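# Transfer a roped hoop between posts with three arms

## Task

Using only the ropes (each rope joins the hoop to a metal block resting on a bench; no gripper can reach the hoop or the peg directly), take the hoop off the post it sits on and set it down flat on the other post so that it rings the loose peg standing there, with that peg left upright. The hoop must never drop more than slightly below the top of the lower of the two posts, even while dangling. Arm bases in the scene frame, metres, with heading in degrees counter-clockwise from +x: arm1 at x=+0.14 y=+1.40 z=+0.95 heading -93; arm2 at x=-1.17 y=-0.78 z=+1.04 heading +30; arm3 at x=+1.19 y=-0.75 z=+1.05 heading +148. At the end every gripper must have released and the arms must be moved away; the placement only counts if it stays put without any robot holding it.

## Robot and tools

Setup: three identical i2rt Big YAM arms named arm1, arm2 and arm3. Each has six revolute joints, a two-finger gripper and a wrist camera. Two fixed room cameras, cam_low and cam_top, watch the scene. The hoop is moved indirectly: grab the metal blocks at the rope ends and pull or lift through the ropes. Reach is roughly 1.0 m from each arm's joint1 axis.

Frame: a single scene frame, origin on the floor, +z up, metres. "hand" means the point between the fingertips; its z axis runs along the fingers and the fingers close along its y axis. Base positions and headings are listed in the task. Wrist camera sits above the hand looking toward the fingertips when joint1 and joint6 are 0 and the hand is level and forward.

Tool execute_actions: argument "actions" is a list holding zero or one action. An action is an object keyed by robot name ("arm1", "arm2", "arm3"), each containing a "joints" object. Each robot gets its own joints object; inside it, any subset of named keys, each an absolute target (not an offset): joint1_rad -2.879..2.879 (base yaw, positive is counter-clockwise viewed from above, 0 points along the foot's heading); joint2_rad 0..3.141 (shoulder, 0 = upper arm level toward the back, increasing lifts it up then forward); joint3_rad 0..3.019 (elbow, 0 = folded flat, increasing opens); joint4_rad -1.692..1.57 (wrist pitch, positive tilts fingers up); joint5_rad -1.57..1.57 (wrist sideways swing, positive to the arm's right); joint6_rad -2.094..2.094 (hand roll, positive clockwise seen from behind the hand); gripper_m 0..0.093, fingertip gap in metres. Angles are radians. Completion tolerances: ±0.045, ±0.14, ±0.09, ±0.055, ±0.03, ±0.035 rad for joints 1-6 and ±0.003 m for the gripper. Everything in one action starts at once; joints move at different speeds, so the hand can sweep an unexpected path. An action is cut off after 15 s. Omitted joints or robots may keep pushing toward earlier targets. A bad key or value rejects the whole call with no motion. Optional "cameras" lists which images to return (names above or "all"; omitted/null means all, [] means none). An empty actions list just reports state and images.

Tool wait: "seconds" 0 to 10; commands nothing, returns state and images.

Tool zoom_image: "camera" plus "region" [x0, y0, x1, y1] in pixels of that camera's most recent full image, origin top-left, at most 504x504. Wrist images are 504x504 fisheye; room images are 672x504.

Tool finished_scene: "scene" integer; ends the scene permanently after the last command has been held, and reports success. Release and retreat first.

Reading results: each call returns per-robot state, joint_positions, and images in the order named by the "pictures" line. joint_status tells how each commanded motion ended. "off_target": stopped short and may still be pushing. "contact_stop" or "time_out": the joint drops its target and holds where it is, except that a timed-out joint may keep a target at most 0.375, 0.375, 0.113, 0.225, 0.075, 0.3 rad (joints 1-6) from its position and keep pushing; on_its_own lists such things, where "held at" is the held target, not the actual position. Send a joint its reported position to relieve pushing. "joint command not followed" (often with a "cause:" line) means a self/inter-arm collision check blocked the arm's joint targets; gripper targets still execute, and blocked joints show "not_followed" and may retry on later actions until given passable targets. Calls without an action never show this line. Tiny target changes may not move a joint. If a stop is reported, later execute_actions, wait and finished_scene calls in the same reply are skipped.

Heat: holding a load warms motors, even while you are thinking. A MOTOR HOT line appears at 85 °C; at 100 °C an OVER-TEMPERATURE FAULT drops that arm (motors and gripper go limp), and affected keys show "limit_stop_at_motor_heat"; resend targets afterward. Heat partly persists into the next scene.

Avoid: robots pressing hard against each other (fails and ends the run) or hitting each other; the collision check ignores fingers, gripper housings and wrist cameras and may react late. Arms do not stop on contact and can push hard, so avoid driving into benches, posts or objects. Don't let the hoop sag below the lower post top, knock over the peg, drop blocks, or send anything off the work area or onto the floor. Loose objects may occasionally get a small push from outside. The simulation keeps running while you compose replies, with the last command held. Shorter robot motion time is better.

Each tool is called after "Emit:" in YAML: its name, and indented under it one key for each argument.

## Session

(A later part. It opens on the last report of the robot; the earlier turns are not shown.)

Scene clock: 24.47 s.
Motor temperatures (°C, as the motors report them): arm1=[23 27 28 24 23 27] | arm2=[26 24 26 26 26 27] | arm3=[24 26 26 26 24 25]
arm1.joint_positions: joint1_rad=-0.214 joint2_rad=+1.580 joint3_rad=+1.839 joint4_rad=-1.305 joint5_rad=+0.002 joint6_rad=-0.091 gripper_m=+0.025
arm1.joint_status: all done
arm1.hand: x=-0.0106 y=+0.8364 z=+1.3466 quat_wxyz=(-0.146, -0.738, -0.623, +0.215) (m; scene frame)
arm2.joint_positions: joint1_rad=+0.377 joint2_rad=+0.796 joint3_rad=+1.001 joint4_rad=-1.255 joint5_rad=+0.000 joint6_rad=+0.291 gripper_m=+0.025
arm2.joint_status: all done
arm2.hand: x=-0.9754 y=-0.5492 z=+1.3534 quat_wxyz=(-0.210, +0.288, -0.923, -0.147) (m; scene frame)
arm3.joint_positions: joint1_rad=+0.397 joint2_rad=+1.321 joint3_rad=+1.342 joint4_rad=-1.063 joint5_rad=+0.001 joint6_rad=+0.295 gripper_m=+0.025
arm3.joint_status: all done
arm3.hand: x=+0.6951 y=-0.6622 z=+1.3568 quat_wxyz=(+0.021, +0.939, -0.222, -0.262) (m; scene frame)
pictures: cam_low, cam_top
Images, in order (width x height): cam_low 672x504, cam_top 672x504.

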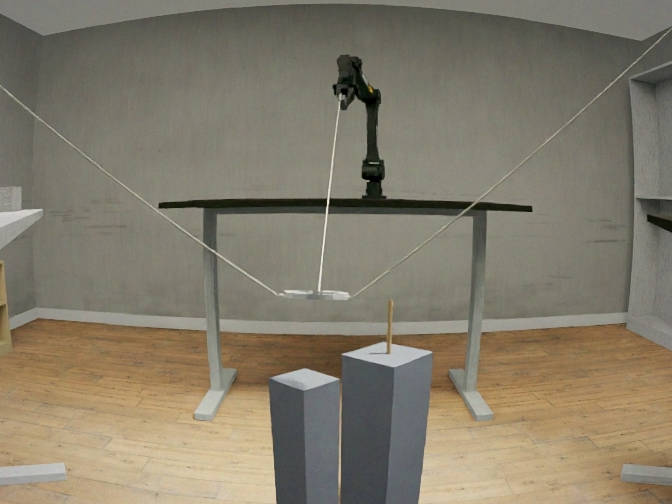

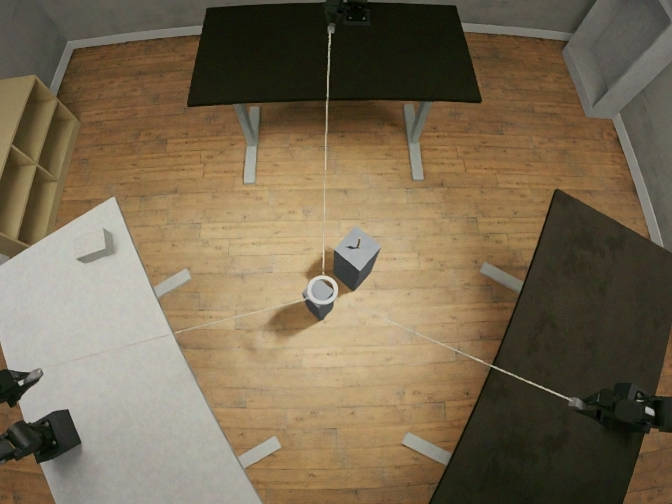

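Emit:
execute_actions:
  actions:
    - {"arm1":{"joints":{"joint2_rad":1.62,"joint3_rad":2.1,"joint4_rad":-1.47}},"arm2":{"joints":{"joint2_rad":0.82,"joint3_rad":1.22,"joint4_rad":-1.4}},"arm3":{"joints":{"joint3_rad":1.54,"joint4_rad":-1.22}}}
  cameras: []

Emit:
wait:
  seconds: 3

Scene clock: 25.80 s.
Motor temperatures (°C, as the motors report them): arm1=[23 27 28 24 23 27] | arm2=[26 24 26 26 26 27] | arm3=[24 26 27 26 24 25]
arm1.joint_positions: joint1_rad=-0.214 joint2_rad=+1.639 joint3_rad=+2.040 joint4_rad=-1.464 joint5_rad=+0.002 joint6_rad=-0.091 gripper_m=+0.025
arm1.joint_status: all done
arm1.hand: x=-0.0107 y=+0.8354 z=+1.3910 quat_wxyz=(-0.142, -0.739, -0.624, +0.208) (m; scene frame)
arm2.joint_positions: joint1_rad=+0.377 joint2_rad=+0.826 joint3_rad=+1.158 joint4_rad=-1.385 joint5_rad=+0.000 joint6_rad=+0.291 gripper_m=+0.025
arm2.joint_status: all done
arm2.hand: x=-0.9774 y=-0.5524 z=+1.4061 quat_wxyz=(-0.209, +0.288, -0.923, -0.146) (m; scene frame)
arm3.joint_positions: joint1_rad=+0.397 joint2_rad=+1.327 joint3_rad=+1.488 joint4_rad=-1.212 joint5_rad=+0.001 joint6_rad=+0.295 gripper_m=+0.025
arm3.joint_status: all done
arm3.hand: x=+0.6998 y=-0.6625 z=+1.4092 quat_wxyz=(+0.020, +0.940, -0.223, -0.258) (m; scene frame)
pictures: none
No camera images: the call's "cameras" was empty. Leave "cameras" out to get every camera's image.

Scene clock: 28.80 s.
Motor temperatures (°C, as the motors report them): arm1=[23 27 29 24 23 27] | arm2=[26 24 27 26 26 27] | arm3=[24 26 27 26 24 25]
arm1.joint_positions: joint1_rad=-0.214 joint2_rad=+1.639 joint3_rad=+2.040 joint4_rad=-1.464 joint5_rad=+0.002 joint6_rad=-0.091 gripper_m=+0.025
arm1.joint_status: all done
arm1.hand: x=-0.0107 y=+0.8354 z=+1.3910 quat_wxyz=(-0.142, -0.739, -0.624, +0.208) (m; scene frame)
arm2.joint_positions: joint1_rad=+0.377 joint2_rad=+0.826 joint3_rad=+1.158 joint4_rad=-1.385 joint5_rad=+0.000 joint6_rad=+0.291 gripper_m=+0.025
arm2.joint_status: all done
arm2.hand: x=-0.9774 y=-0.5524 z=+1.4061 quat_wxyz=(-0.209, +0.288, -0.923, -0.146) (m; scene frame)
arm3.joint_positions: joint1_rad=+0.397 joint2_rad=+1.327 joint3_rad=+1.488 joint4_rad=-1.212 joint5_rad=+0.001 joint6_rad=+0.295 gripper_m=+0.025
arm3.joint_status: all done
arm3.hand: x=+0.6998 y=-0.6625 z=+1.4092 quat_wxyz=(+0.020, +0.940, -0.223, -0.258) (m; scene frame)
wait: 3.00 s; at rest by 0.27 s
pictures: arm1_cam_wrist, arm2_cam_wrist, arm3_cam_wrist, cam_low, cam_top
Images, in order (width x height): arm1_cam_wrist 504x504, arm2_cam_wrist 504x504, arm3_cam_wrist 504x504, cam_low 672x504, cam_top 672x504.

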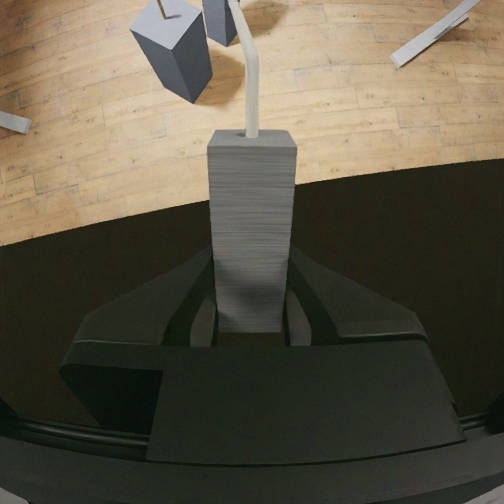

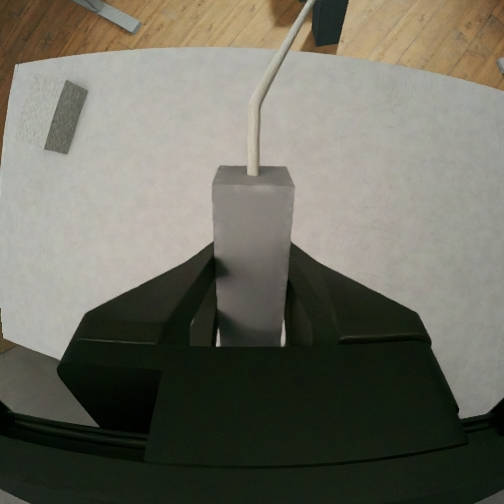

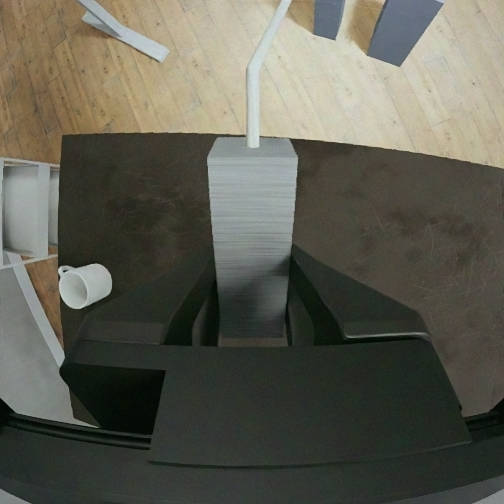

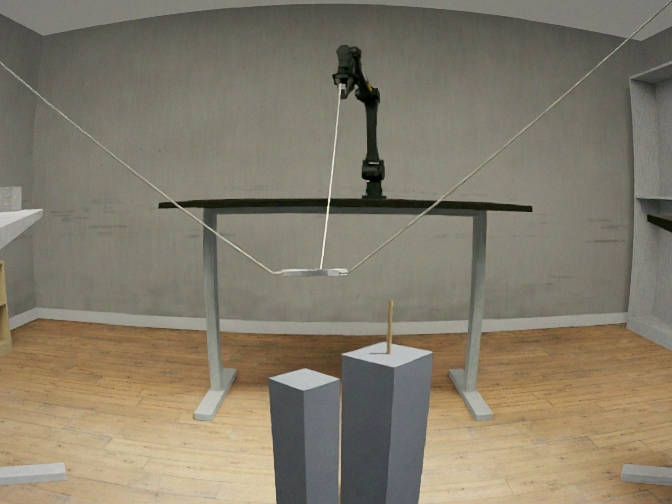

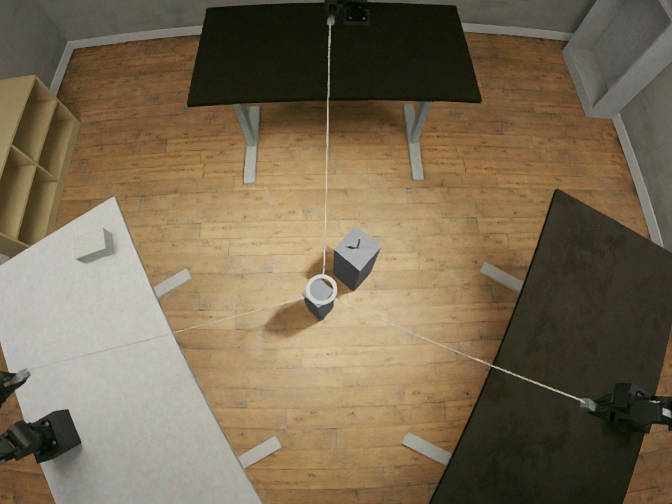

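Emit:
execute_actions:
  actions:
    - {"arm1":{"joints":{"joint1_rad":-0.077,"joint2_rad":1.225,"joint3_rad":1.69,"joint4_rad":-1.46,"joint6_rad":0.05}},"arm2":{"joints":{"joint1_rad":0.395,"joint2_rad":1.27,"joint3_rad":1.53,"joint4_rad":-1.24,"joint6_rad":0.35}},"arm3":{"joints":{"joint1_rad":0.03,"joint2_rad":1.21,"joint3_rad":1.45,"joint4_rad":-1.23,"joint6_rad":0}}}
  cameras: ["cam_low","cam_top"]

Scene clock: 31.60 s.
Motor temperatures (°C, as the motors report them): arm1=[23 27 29 24 23 27] | arm2=[26 24 28 26 26 27] | arm3=[24 26 28 26 24 25]
arm1.joint_positions: joint1_rad=-0.074 joint2_rad=+1.246 joint3_rad=+1.681 joint4_rad=-1.463 joint5_rad=-0.001 joint6_rad=+0.038 gripper_m=+0.025
arm1.joint_status: all done
arm1.hand: x=+0.0883 y=+0.9665 z=+1.4144 quat_wxyz=(-0.181, -0.732, -0.626, +0.199) (m; scene frame)
arm2.joint_positions: joint1_rad=+0.385 joint2_rad=+1.297 joint3_rad=+1.465 joint4_rad=-1.258 joint5_rad=+0.000 joint6_rad=+0.340 gripper_m=+0.025
arm2.joint_status: all done
arm2.hand: x=-0.8698 y=-0.4115 z=+1.3994 quat_wxyz=(-0.191, +0.270, -0.933, -0.142) (m; scene frame)
arm3.joint_positions: joint1_rad=+0.020 joint2_rad=+1.234 joint3_rad=+1.430 joint4_rad=-1.225 joint5_rad=+0.002 joint6_rad=+0.010 gripper_m=+0.025
arm3.joint_status: all done
arm3.hand: x=+0.7932 y=-0.5056 z=+1.4190 quat_wxyz=(-0.067, +0.926, -0.265, -0.259) (m; scene frame)
pictures: cam_low, cam_top
Images, in order (width x height): cam_low 672x504, cam_top 672x504.

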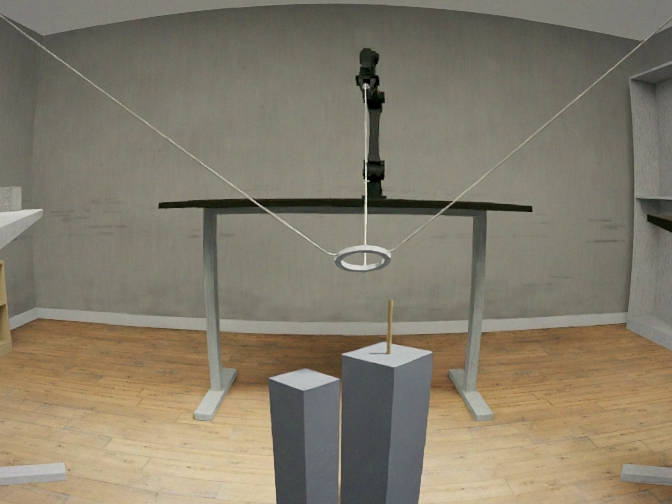

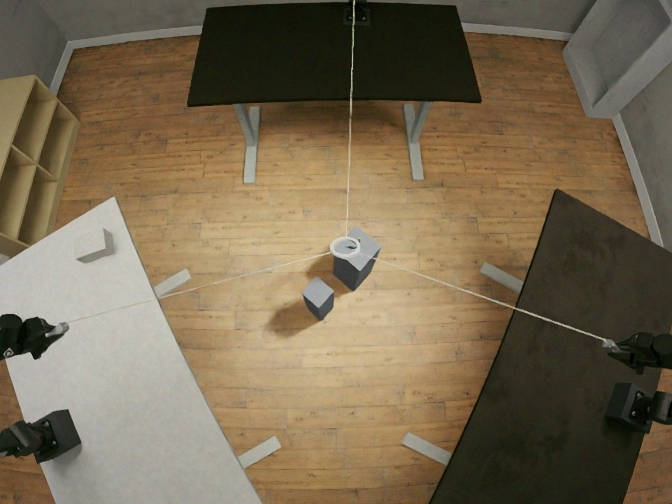

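Emit:
execute_actions:
  actions:
    - {"arm1":{"joints":{"joint1_rad":0.194,"joint2_rad":0.93,"joint3_rad":1.5,"joint4_rad":-1.61,"joint6_rad":0.2}},"arm2":{"joints":{"joint1_rad":0.415,"joint2_rad":1.69,"joint3_rad":2.0,"joint4_rad":-1.27,"joint6_rad":0.4}},"arm3":{"joints":{"joint1_rad":-0.33,"joint2_rad":1.27,"joint3_rad":1.49,"joint4_rad":-1.22,"joint6_rad":-0.3}}}
  cameras: []

Emit:
wait:
  seconds: 6

Scene clock: 33.57 s.
Motor temperatures (°C, as the motors report them): arm1=[23 27 29 24 23 27] | arm2=[26 24 28 26 26 27] | arm3=[24 26 28 26 24 25]
arm1.joint_positions: joint1_rad=+0.196 joint2_rad=+0.944 joint3_rad=+1.493 joint4_rad=-1.608 joint5_rad=-0.001 joint6_rad=+0.190 gripper_m=+0.025
arm1.joint_status: all done
arm1.hand: x=+0.1856 y=+1.1046 z=+1.4141 quat_wxyz=(-0.205, -0.697, -0.671, +0.147) (m; scene frame)
arm2.joint_positions: joint1_rad=+0.407 joint2_rad=+1.713 joint3_rad=+1.924 joint4_rad=-1.262 joint5_rad=+0.000 joint6_rad=+0.390 gripper_m=+0.025
arm2.joint_status: all done
arm2.hand: x=-0.7805 y=-0.2742 z=+1.4012 quat_wxyz=(-0.200, +0.256, -0.932, -0.160) (m; scene frame)
arm3.joint_positions: joint1_rad=-0.339 joint2_rad=+1.291 joint3_rad=+1.430 joint4_rad=-1.225 joint5_rad=+0.001 joint6_rad=-0.292 gripper_m=+0.025
arm3.joint_status: all done
arm3.hand: x=+0.8944 y=-0.3721 z=+1.3919 quat_wxyz=(-0.131, +0.926, -0.294, -0.199) (m; scene frame)
pictures: none
No camera images: the call's "cameras" was empty. Leave "cameras" out to get every camera's image.

Scene clock: 39.57 s.
Motor temperatures (°C, as the motors report them): arm1=[23 26 29 24 23 27] | arm2=[26 25 30 26 26 27] | arm3=[24 26 29 26 24 25]
arm1.joint_positions: joint1_rad=+0.196 joint2_rad=+0.944 joint3_rad=+1.493 joint4_rad=-1.608 joint5_rad=-0.001 joint6_rad=+0.190 gripper_m=+0.025
arm1.joint_status: all done
arm1.hand: x=+0.1856 y=+1.1046 z=+1.4141 quat_wxyz=(-0.205, -0.697, -0.671, +0.147) (m; scene frame)
arm2.joint_positions: joint1_rad=+0.407 joint2_rad=+1.713 joint3_rad=+1.924 joint4_rad=-1.262 joint5_rad=+0.000 joint6_rad=+0.390 gripper_m=+0.025
arm2.joint_status: all done
arm2.hand: x=-0.7805 y=-0.2742 z=+1.4012 quat_wxyz=(-0.200, +0.256, -0.932, -0.160) (m; scene frame)
arm3.joint_positions: joint1_rad=-0.339 joint2_rad=+1.291 joint3_rad=+1.430 joint4_rad=-1.225 joint5_rad=+0.001 joint6_rad=-0.292 gripper_m=+0.025
arm3.joint_status: all done
arm3.hand: x=+0.8944 y=-0.3721 z=+1.3919 quat_wxyz=(-0.131, +0.926, -0.293, -0.199) (m; scene frame)
wait: 6.00 s; at rest by 0.27 s
pictures: arm1_cam_wrist, arm2_cam_wrist, arm3_cam_wrist, cam_low, cam_top
Images, in order (width x height): arm1_cam_wrist 504x504, arm2_cam_wrist 504x504, arm3_cam_wrist 504x504, cam_low 672x504, cam_top 672x504.

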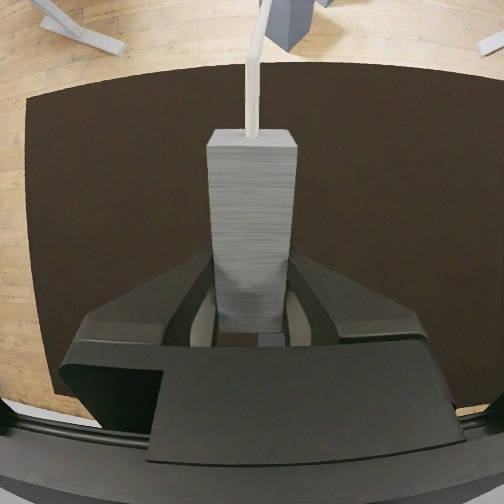

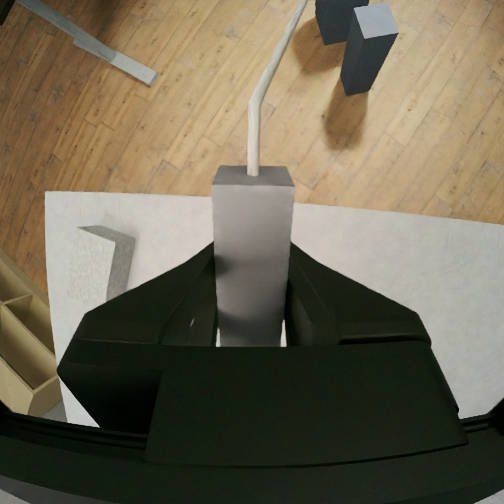

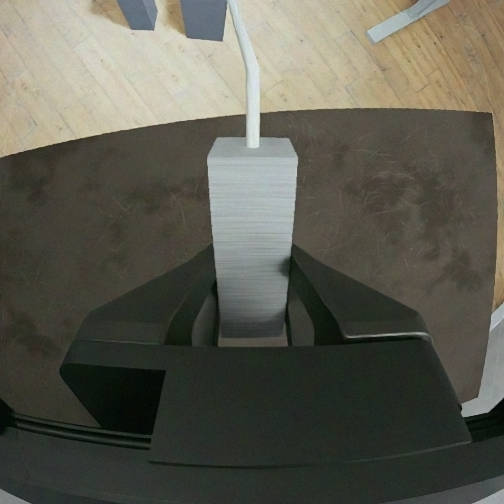

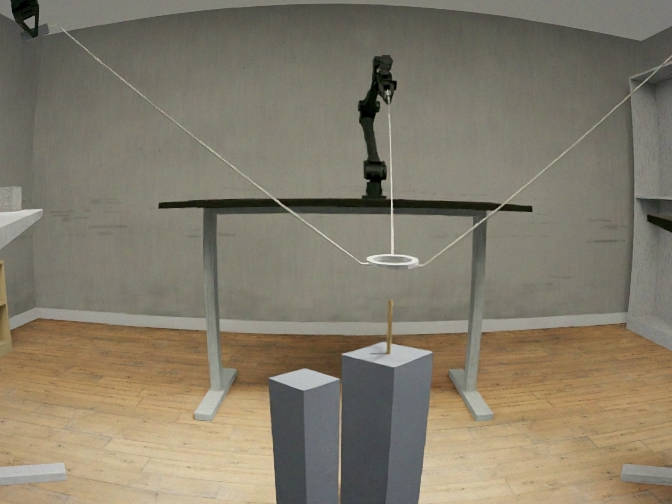

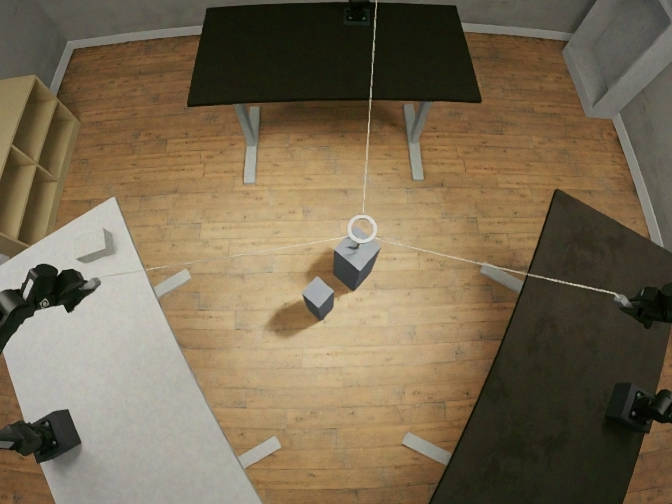

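Emit:
execute_actions:
  actions:
    - {"arm1":{"joints":{"joint2_rad":0.825,"joint3_rad":1.255,"joint4_rad":-1.47}},"arm2":{"joints":{"joint2_rad":1.655,"joint3_rad":1.76,"joint4_rad":-1.11}},"arm3":{"joints":{"joint3_rad":1.33,"joint4_rad":-1.1}}}
  cameras: []

Emit:
wait:
  seconds: 4

Emit:
zoom_image:
  camera: "cam_top"
  region: [310,190,410,290]

Scene clock: 41.30 s.
Motor temperatures (°C, as the motors report them): arm1=[23 26 29 24 23 27] | arm2=[26 25 30 26 26 27] | arm3=[24 26 29 26 24 25]
arm1.joint_positions: joint1_rad=+0.196 joint2_rad=+0.837 joint3_rad=+1.246 joint4_rad=-1.490 joint5_rad=-0.001 joint6_rad=+0.190 gripper_m=+0.025
arm1.joint_status: all done
arm1.hand: x=+0.1829 y=+1.1203 z=+1.3444 quat_wxyz=(-0.197, -0.699, -0.673, +0.141) (m; scene frame)
arm2.joint_positions: joint1_rad=+0.407 joint2_rad=+1.677 joint3_rad=+1.751 joint4_rad=-1.136 joint5_rad=+0.000 joint6_rad=+0.391 gripper_m=+0.025
arm2.joint_status: all done
arm2.hand: x=-0.7859 y=-0.2806 z=+1.3529 quat_wxyz=(-0.196, +0.256, -0.934, -0.157) (m; scene frame)
arm3.joint_positions: joint1_rad=-0.339 joint2_rad=+1.289 joint3_rad=+1.302 joint4_rad=-1.122 joint5_rad=+0.001 joint6_rad=-0.292 gripper_m=+0.025
arm3.joint_status: all done
arm3.hand: x=+0.8954 y=-0.3741 z=+1.3418 quat_wxyz=(-0.125, +0.928, -0.294, -0.190) (m; scene frame)
pictures: none
No camera images: the call's "cameras" was empty. Leave "cameras" out to get every camera's image.

Scene clock: 45.30 s.
Motor temperatures (°C, as the motors report them): arm1=[23 26 29 24 23 27] | arm2=[26 25 29 26 26 27] | arm3=[24 26 29 26 24 25]
arm1.joint_positions: joint1_rad=+0.196 joint2_rad=+0.837 joint3_rad=+1.246 joint4_rad=-1.490 joint5_rad=-0.001 joint6_rad=+0.190 gripper_m=+0.025
arm1.joint_status: all done
arm1.hand: x=+0.1829 y=+1.1203 z=+1.3444 quat_wxyz=(-0.197, -0.699, -0.673, +0.141) (m; scene frame)
arm2.joint_positions: joint1_rad=+0.407 joint2_rad=+1.677 joint3_rad=+1.751 joint4_rad=-1.136 joint5_rad=+0.000 joint6_rad=+0.391 gripper_m=+0.025
arm2.joint_status: all done
arm2.hand: x=-0.7859 y=-0.2806 z=+1.3529 quat_wxyz=(-0.196, +0.256, -0.934, -0.157) (m; scene frame)
arm3.joint_positions: joint1_rad=-0.339 joint2_rad=+1.289 joint3_rad=+1.302 joint4_rad=-1.122 joint5_rad=+0.001 joint6_rad=-0.292 gripper_m=+0.025
arm3.joint_status: all done
arm3.hand: x=+0.8954 y=-0.3741 z=+1.3418 quat_wxyz=(-0.125, +0.928, -0.294, -0.190) (m; scene frame)
wait: 4.00 s; at rest by 0.27 s
pictures: arm1_cam_wrist, arm2_cam_wrist, arm3_cam_wrist, cam_low, cam_top
Images, in order (width x height): arm1_cam_wrist 504x504, arm2_cam_wrist 504x504, arm3_cam_wrist 504x504, cam_low 672x504, cam_top 672x504.

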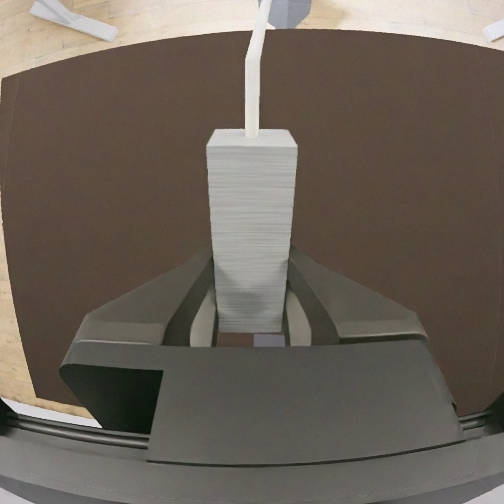

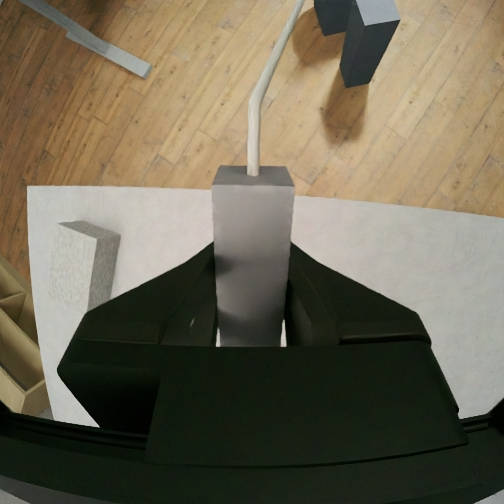

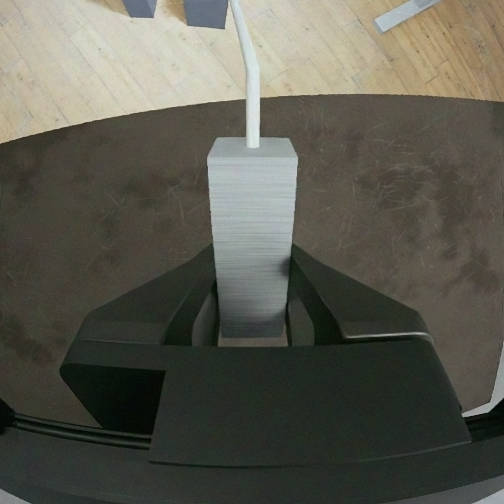

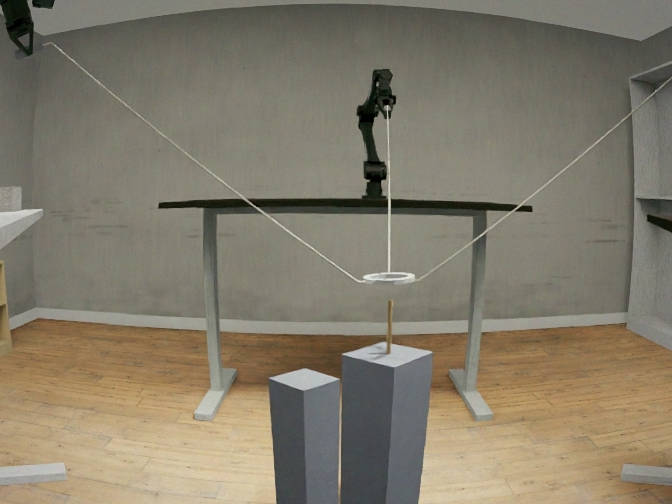

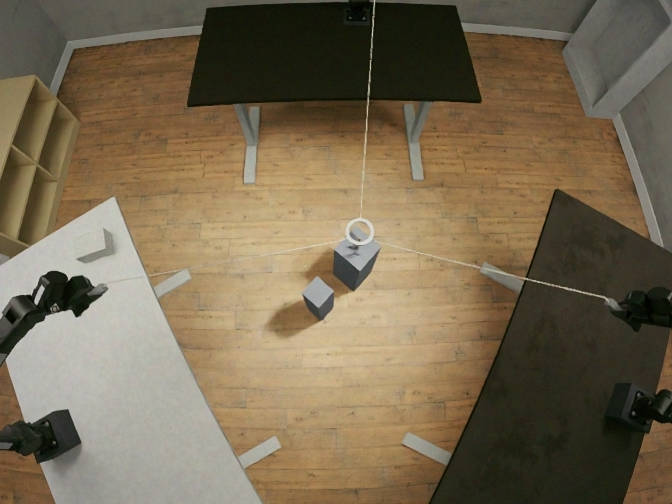

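Region (310, 190, 410, 290) of cam_top's 672x504 image, scaled by 5.040, with more detail than that image has.

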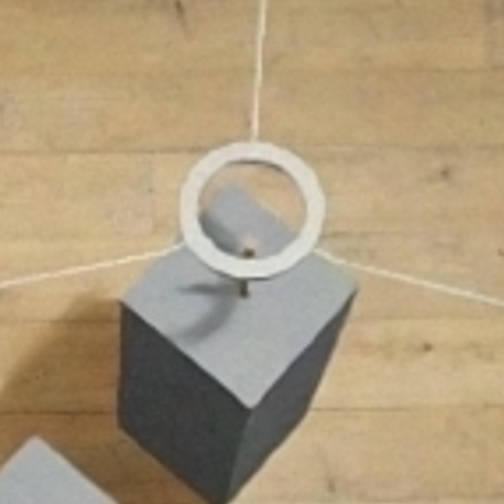

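Emit:
execute_actions:
  actions:
    - {"arm1":{"joints":{"joint2_rad":0.79,"joint3_rad":1.037,"joint4_rad":-1.29}},"arm2":{"joints":{"joint3_rad":1.55,"joint4_rad":-0.9}},"arm3":{"joints":{"joint3_rad":1.145,"joint4_rad":-0.915}}}
  cameras: []

Emit:
wait:
  seconds: 2

Emit:
zoom_image:
  camera: "cam_top"
  region: [310,190,410,290]

Scene clock: 46.77 s.
Motor temperatures (°C, as the motors report them): arm1=[23 26 29 24 23 27] | arm2=[26 25 29 26 26 27] | arm3=[24 26 29 26 24 25]
arm1.joint_positions: joint1_rad=+0.196 joint2_rad=+0.803 joint3_rad=+1.025 joint4_rad=-1.310 joint5_rad=-0.001 joint6_rad=+0.190 gripper_m=+0.025
arm1.joint_status: all done
arm1.hand: x=+0.1840 y=+1.1109 z=+1.2686 quat_wxyz=(-0.194, -0.700, -0.673, +0.139) (m; scene frame)
arm2.joint_positions: joint1_rad=+0.407 joint2_rad=+1.675 joint3_rad=+1.541 joint4_rad=-0.927 joint5_rad=+0.000 joint6_rad=+0.391 gripper_m=+0.025
arm2.joint_status: all done
arm2.hand: x=-0.7882 y=-0.2827 z=+1.2741 quat_wxyz=(-0.196, +0.256, -0.933, -0.157) (m; scene frame)
arm3.joint_positions: joint1_rad=-0.339 joint2_rad=+1.288 joint3_rad=+1.118 joint4_rad=-0.936 joint5_rad=+0.001 joint6_rad=-0.292 gripper_m=+0.025
arm3.joint_status: all done
arm3.hand: x=+0.8984 y=-0.3789 z=+1.2720 quat_wxyz=(-0.125, +0.928, -0.294, -0.191) (m; scene frame)
pictures: none
No camera images: the call's "cameras" was empty. Leave "cameras" out to get every camera's image.

Scene clock: 48.77 s.
Motor temperatures (°C, as the motors report them): arm1=[23 26 29 24 23 27] | arm2=[26 25 29 26 26 27] | arm3=[24 26 29 26 24 25]
arm1.joint_positions: joint1_rad=+0.196 joint2_rad=+0.803 joint3_rad=+1.025 joint4_rad=-1.310 joint5_rad=-0.001 joint6_rad=+0.190 gripper_m=+0.025
arm1.joint_status: all done
arm1.hand: x=+0.1840 y=+1.1109 z=+1.2686 quat_wxyz=(-0.194, -0.700, -0.673, +0.139) (m; scene frame)
arm2.joint_positions: joint1_rad=+0.407 joint2_rad=+1.675 joint3_rad=+1.541 joint4_rad=-0.927 joint5_rad=+0.000 joint6_rad=+0.391 gripper_m=+0.025
arm2.joint_status: all done
arm2.hand: x=-0.7882 y=-0.2827 z=+1.2741 quat_wxyz=(-0.196, +0.256, -0.933, -0.157) (m; scene frame)
arm3.joint_positions: joint1_rad=-0.339 joint2_rad=+1.288 joint3_rad=+1.118 joint4_rad=-0.936 joint5_rad=+0.001 joint6_rad=-0.292 gripper_m=+0.025
arm3.joint_status: all done
arm3.hand: x=+0.8984 y=-0.3789 z=+1.2720 quat_wxyz=(-0.125, +0.928, -0.294, -0.191) (m; scene frame)
wait: 2.00 s; at rest by 0.27 s
pictures: arm1_cam_wrist, arm2_cam_wrist, arm3_cam_wrist, cam_low, cam_top
Images, in order (width x height): arm1_cam_wrist 504x504, arm2_cam_wrist 504x504, arm3_cam_wrist 504x504, cam_low 672x504, cam_top 672x504.

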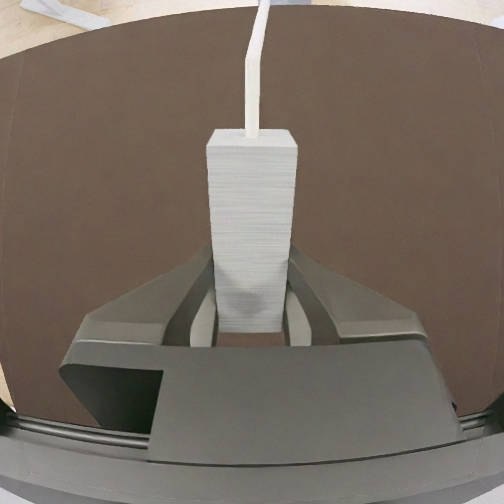

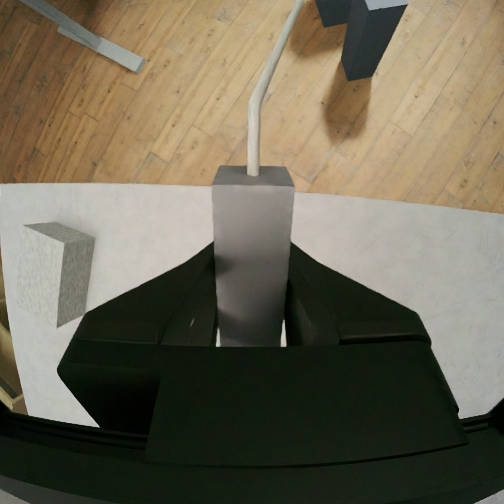

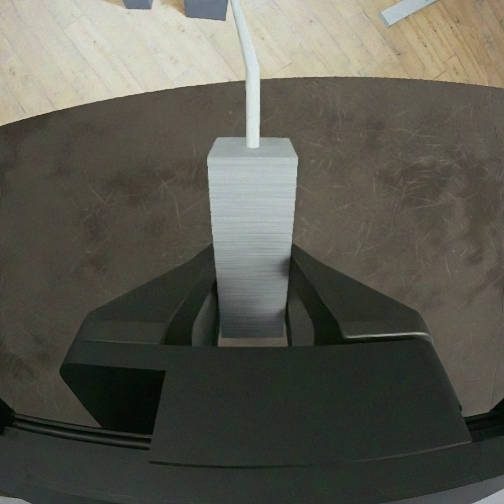

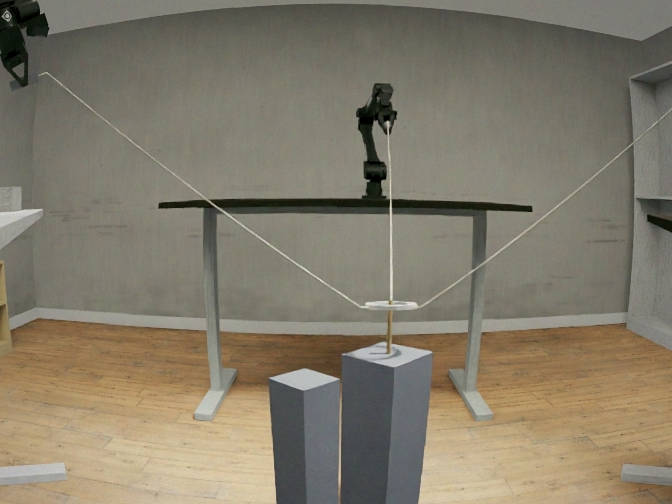

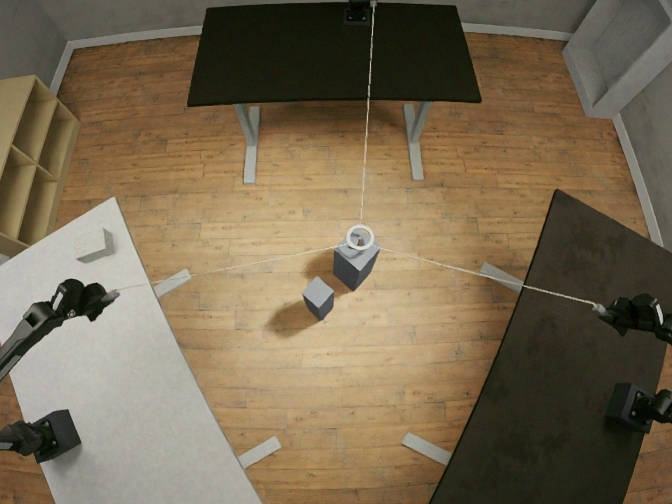

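Region (310, 190, 410, 290) of cam_top's 672x504 image, scaled by 5.040, with more detail than that image has.

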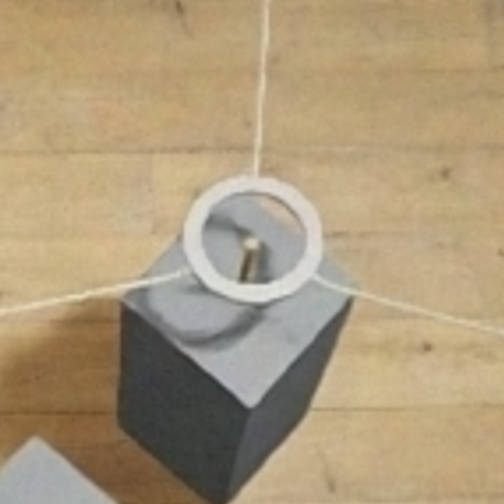

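Emit:
execute_actions:
  actions:
    - {"arm1":{"joints":{"joint3_rad":0.85,"joint4_rad":-1.105}},"arm2":{"joints":{"joint2_rad":1.695,"joint3_rad":1.42,"joint4_rad":-0.735}},"arm3":{"joints":{"joint2_rad":1.32,"joint3_rad":1.005,"joint4_rad":-0.73}}}
  cameras: ["cam_low","cam_top"]

Emit:
zoom_image:
  camera: "cam_top"
  region: [310,190,410,290]

Scene clock: 50.17 s.
Motor temperatures (°C, as the motors report them): arm1=[23 26 29 24 23 27] | arm2=[26 25 29 26 26 27] | arm3=[24 26 29 26 24 25]
arm1.joint_positions: joint1_rad=+0.196 joint2_rad=+0.800 joint3_rad=+0.838 joint4_rad=-1.124 joint5_rad=-0.001 joint6_rad=+0.190 gripper_m=+0.025
arm1.joint_status: all done
arm1.hand: x=+0.1850 y=+1.1025 z=+1.1986 quat_wxyz=(-0.195, -0.700, -0.673, +0.140) (m; scene frame)
arm2.joint_positions: joint1_rad=+0.407 joint2_rad=+1.698 joint3_rad=+1.415 joint4_rad=-0.762 joint5_rad=+0.000 joint6_rad=+0.391 gripper_m=+0.025
arm2.joint_status: all done
arm2.hand: x=-0.7885 y=-0.2823 z=+1.2179 quat_wxyz=(-0.202, +0.255, -0.931, -0.162) (m; scene frame)
arm3.joint_positions: joint1_rad=-0.339 joint2_rad=+1.340 joint3_rad=+0.978 joint4_rad=-0.751 joint5_rad=+0.001 joint6_rad=-0.292 gripper_m=+0.025
arm3.joint_status: all done
arm3.hand: x=+0.8986 y=-0.3801 z=+1.2025 quat_wxyz=(-0.124, +0.929, -0.294, -0.188) (m; scene frame)
pictures: cam_low, cam_top
Images, in order (width x height): cam_low 672x504, cam_top 672x504.

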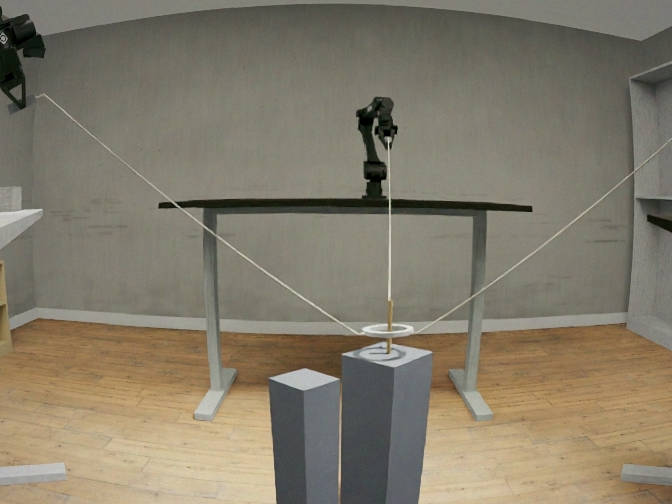

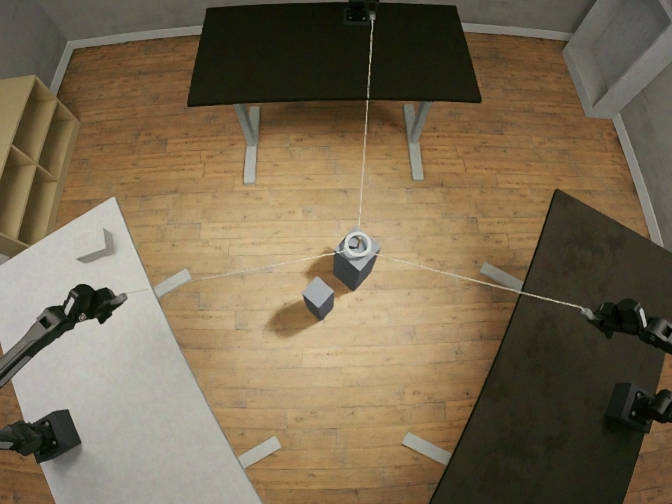

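Region (310, 190, 410, 290) of cam_top's 672x504 image, scaled by 5.040, with more detail than that image has.

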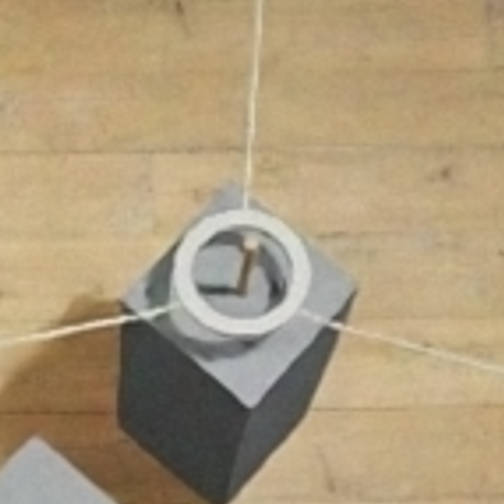

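Emit:
execute_actions:
  actions:
    - {"arm1":{"joints":{"joint2_rad":0.905,"joint4_rad":-0.985}},"arm2":{"joints":{"joint2_rad":1.80,"joint4_rad":-0.63}},"arm3":{"joints":{"joint2_rad":1.44,"joint4_rad":-0.61}}}
  cameras: ["cam_low","cam_top"]

Scene clock: 51.63 s.
Motor temperatures (°C, as the motors report them): arm1=[23 26 29 24 23 27] | arm2=[26 25 29 26 26 27] | arm3=[24 26 29 26 24 25]
arm1.joint_positions: joint1_rad=+0.196 joint2_rad=+0.921 joint3_rad=+0.838 joint4_rad=-1.005 joint5_rad=-0.001 joint6_rad=+0.190 gripper_m=+0.025
arm1.joint_status: all done
arm1.hand: x=+0.1906 y=+1.0644 z=+1.1760 quat_wxyz=(-0.194, -0.700, -0.673, +0.139) (m; scene frame)
arm2.joint_positions: joint1_rad=+0.407 joint2_rad=+1.808 joint3_rad=+1.415 joint4_rad=-0.657 joint5_rad=+0.000 joint6_rad=+0.391 gripper_m=+0.025
arm2.joint_status: all done
arm2.hand: x=-0.7741 y=-0.2623 z=+1.1629 quat_wxyz=(-0.201, +0.256, -0.932, -0.161) (m; scene frame)
arm3.joint_positions: joint1_rad=-0.339 joint2_rad=+1.462 joint3_rad=+0.978 joint4_rad=-0.631 joint5_rad=+0.001 joint6_rad=-0.292 gripper_m=+0.025
arm3.joint_status: all done
arm3.hand: x=+0.8813 y=-0.3592 z=+1.1594 quat_wxyz=(-0.123, +0.929, -0.294, -0.187) (m; scene frame)
pictures: cam_low, cam_top
Images, in order (width x height): cam_low 672x504, cam_top 672x504.

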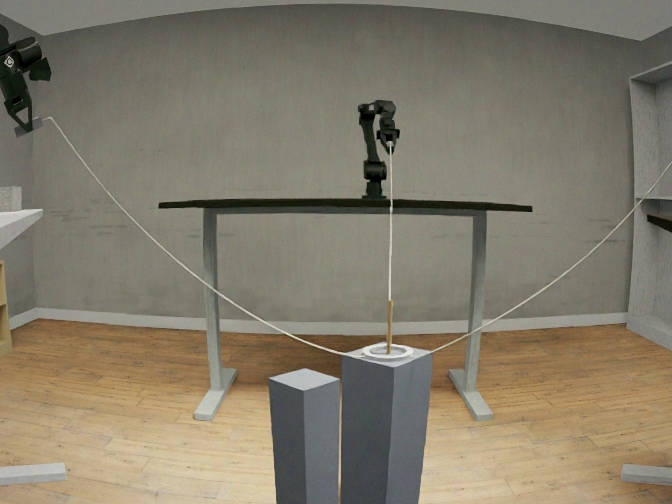

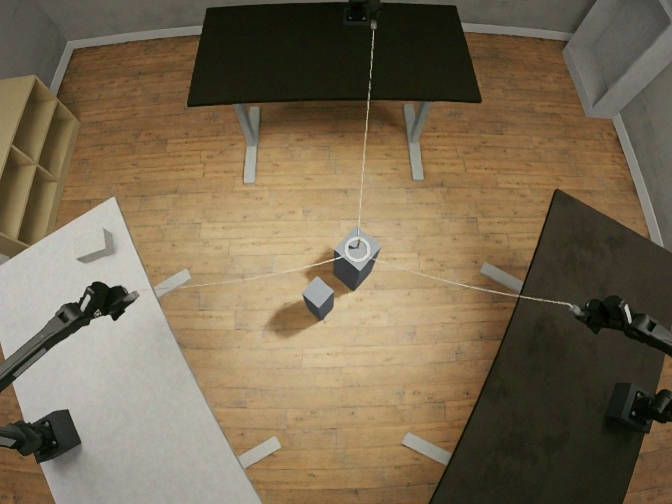

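Emit:
execute_actions:
  actions:
    - {"arm1":{"joints":{"joint1_rad":0.116,"joint2_rad":1.45,"joint3_rad":1.0,"joint6_rad":0.02}},"arm2":{"joints":{"joint1_rad":0.35,"joint2_rad":2.0,"joint4_rad":-0.72,"joint6_rad":0.33}},"arm3":{"joints":{"joint1_rad":-0.2,"joint2_rad":1.78,"joint3_rad":1.12,"joint4_rad":-0.7,"joint6_rad":-0.2}}}
  cameras: []

Emit:
execute_actions:
  actions:
    - {"arm1":{"joints":{"joint2_rad":1.91,"joint3_rad":1.41,"joint4_rad":-0.99}},"arm2":{"joints":{"joint2_rad":2.095,"joint3_rad":1.415,"joint4_rad":-0.76}},"arm3":{"joints":{"joint2_rad":2.065,"joint3_rad":1.43,"joint4_rad":-0.83}}}

Scene clock: 53.77 s.
Motor temperatures (°C, as the motors report them): arm1=[23 26 30 24 23 27] | arm2=[26 25 29 26 26 27] | arm3=[24 26 29 26 24 25]
arm1.joint_positions: joint1_rad=+0.115 joint2_rad=+1.470 joint3_rad=+0.965 joint4_rad=-0.992 joint5_rad=-0.001 joint6_rad=+0.031 gripper_m=+0.025
arm1.joint_status: all done
arm1.hand: x=+0.1670 y=+0.9992 z=+1.0365 quat_wxyz=(-0.026, -0.693, -0.720, +0.026) (m; scene frame)
arm2.joint_positions: joint1_rad=+0.344 joint2_rad=+2.024 joint3_rad=+1.407 joint4_rad=-0.710 joint5_rad=+0.000 joint6_rad=+0.341 gripper_m=+0.025
arm2.joint_status: all done
arm2.hand: x=-0.7641 y=-0.3129 z=+1.0208 quat_wxyz=(-0.097, +0.256, -0.959, -0.071) (m; scene frame)
arm3.joint_positions: joint1_rad=-0.191 joint2_rad=+1.812 joint3_rad=+1.095 joint4_rad=-0.694 joint5_rad=-0.001 joint6_rad=-0.210 gripper_m=+0.025
arm3.joint_status: all done
arm3.hand: x=+0.8186 y=-0.4025 z=+1.0323 quat_wxyz=(-0.032, +0.960, -0.269, -0.072) (m; scene frame)
pictures: none
No camera images: the call's "cameras" was empty. Leave "cameras" out to get every camera's image.

Scene clock: 54.97 s.
Motor temperatures (°C, as the motors report them): arm1=[23 26 30 24 23 27] | arm2=[26 25 29 26 26 27] | arm3=[24 26 29 26 24 25]
arm1.joint_positions: joint1_rad=+0.115 joint2_rad=+1.911 joint3_rad=+1.366 joint4_rad=-0.993 joint5_rad=-0.001 joint6_rad=+0.031 gripper_m=+0.024
arm1.joint_status: all done
arm1.hand: x=+0.1766 y=+0.8564 z=+0.9732 quat_wxyz=(-0.011, -0.693, -0.721, +0.012) (m; scene frame)
arm2.joint_positions: joint1_rad=+0.344 joint2_rad=+2.090 joint3_rad=+1.407 joint4_rad=-0.746 joint5_rad=+0.000 joint6_rad=+0.341 gripper_m=+0.025
arm2.joint_status: all done
arm2.hand: x=-0.7773 y=-0.3277 z=+0.9804 quat_wxyz=(-0.055, +0.258, -0.964, -0.043) (m; scene frame)
arm3.joint_positions: joint1_rad=-0.191 joint2_rad=+2.083 joint3_rad=+1.384 joint4_rad=-0.821 joint5_rad=-0.001 joint6_rad=-0.209 gripper_m=+0.025
arm3.joint_status: all done
arm3.hand: x=+0.7700 y=-0.3574 z=+0.9800 quat_wxyz=(-0.007, +0.963, -0.270, -0.024) (m; scene frame)
pictures: arm1_cam_wrist, arm2_cam_wrist, arm3_cam_wrist, cam_low, cam_top
Images, in order (width x height): arm1_cam_wrist 504x504, arm2_cam_wrist 504x504, arm3_cam_wrist 504x504, cam_low 672x504, cam_top 672x504.

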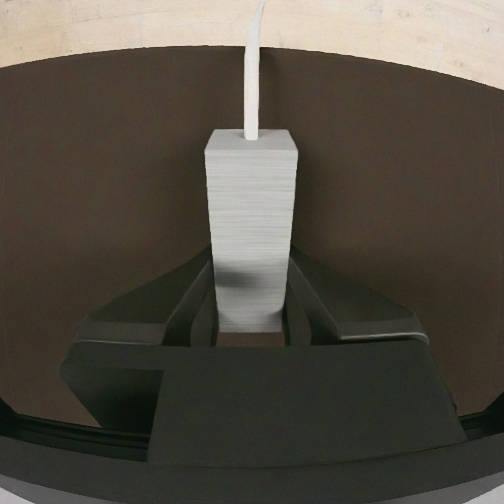

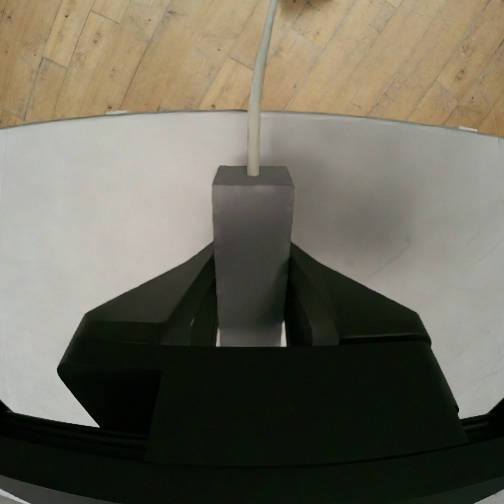

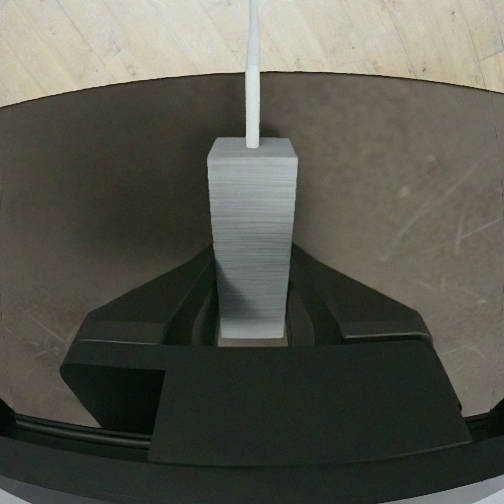

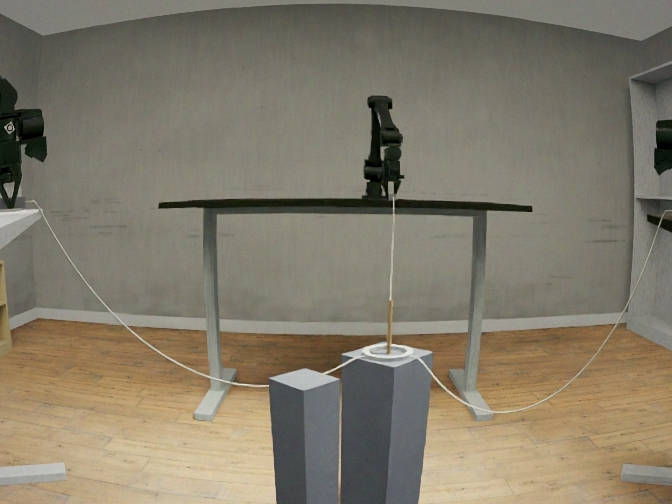

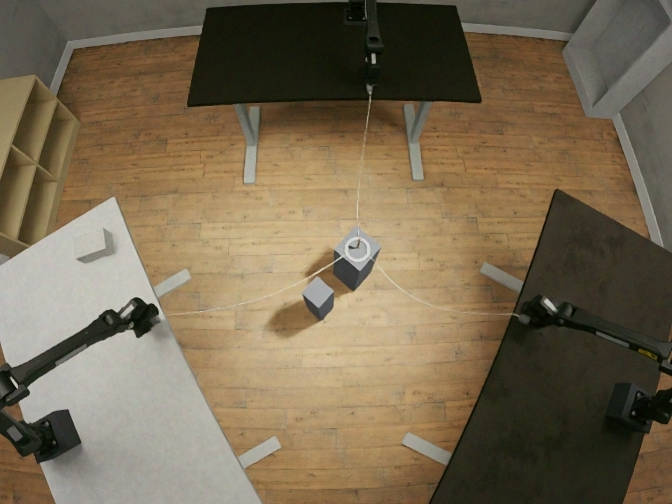

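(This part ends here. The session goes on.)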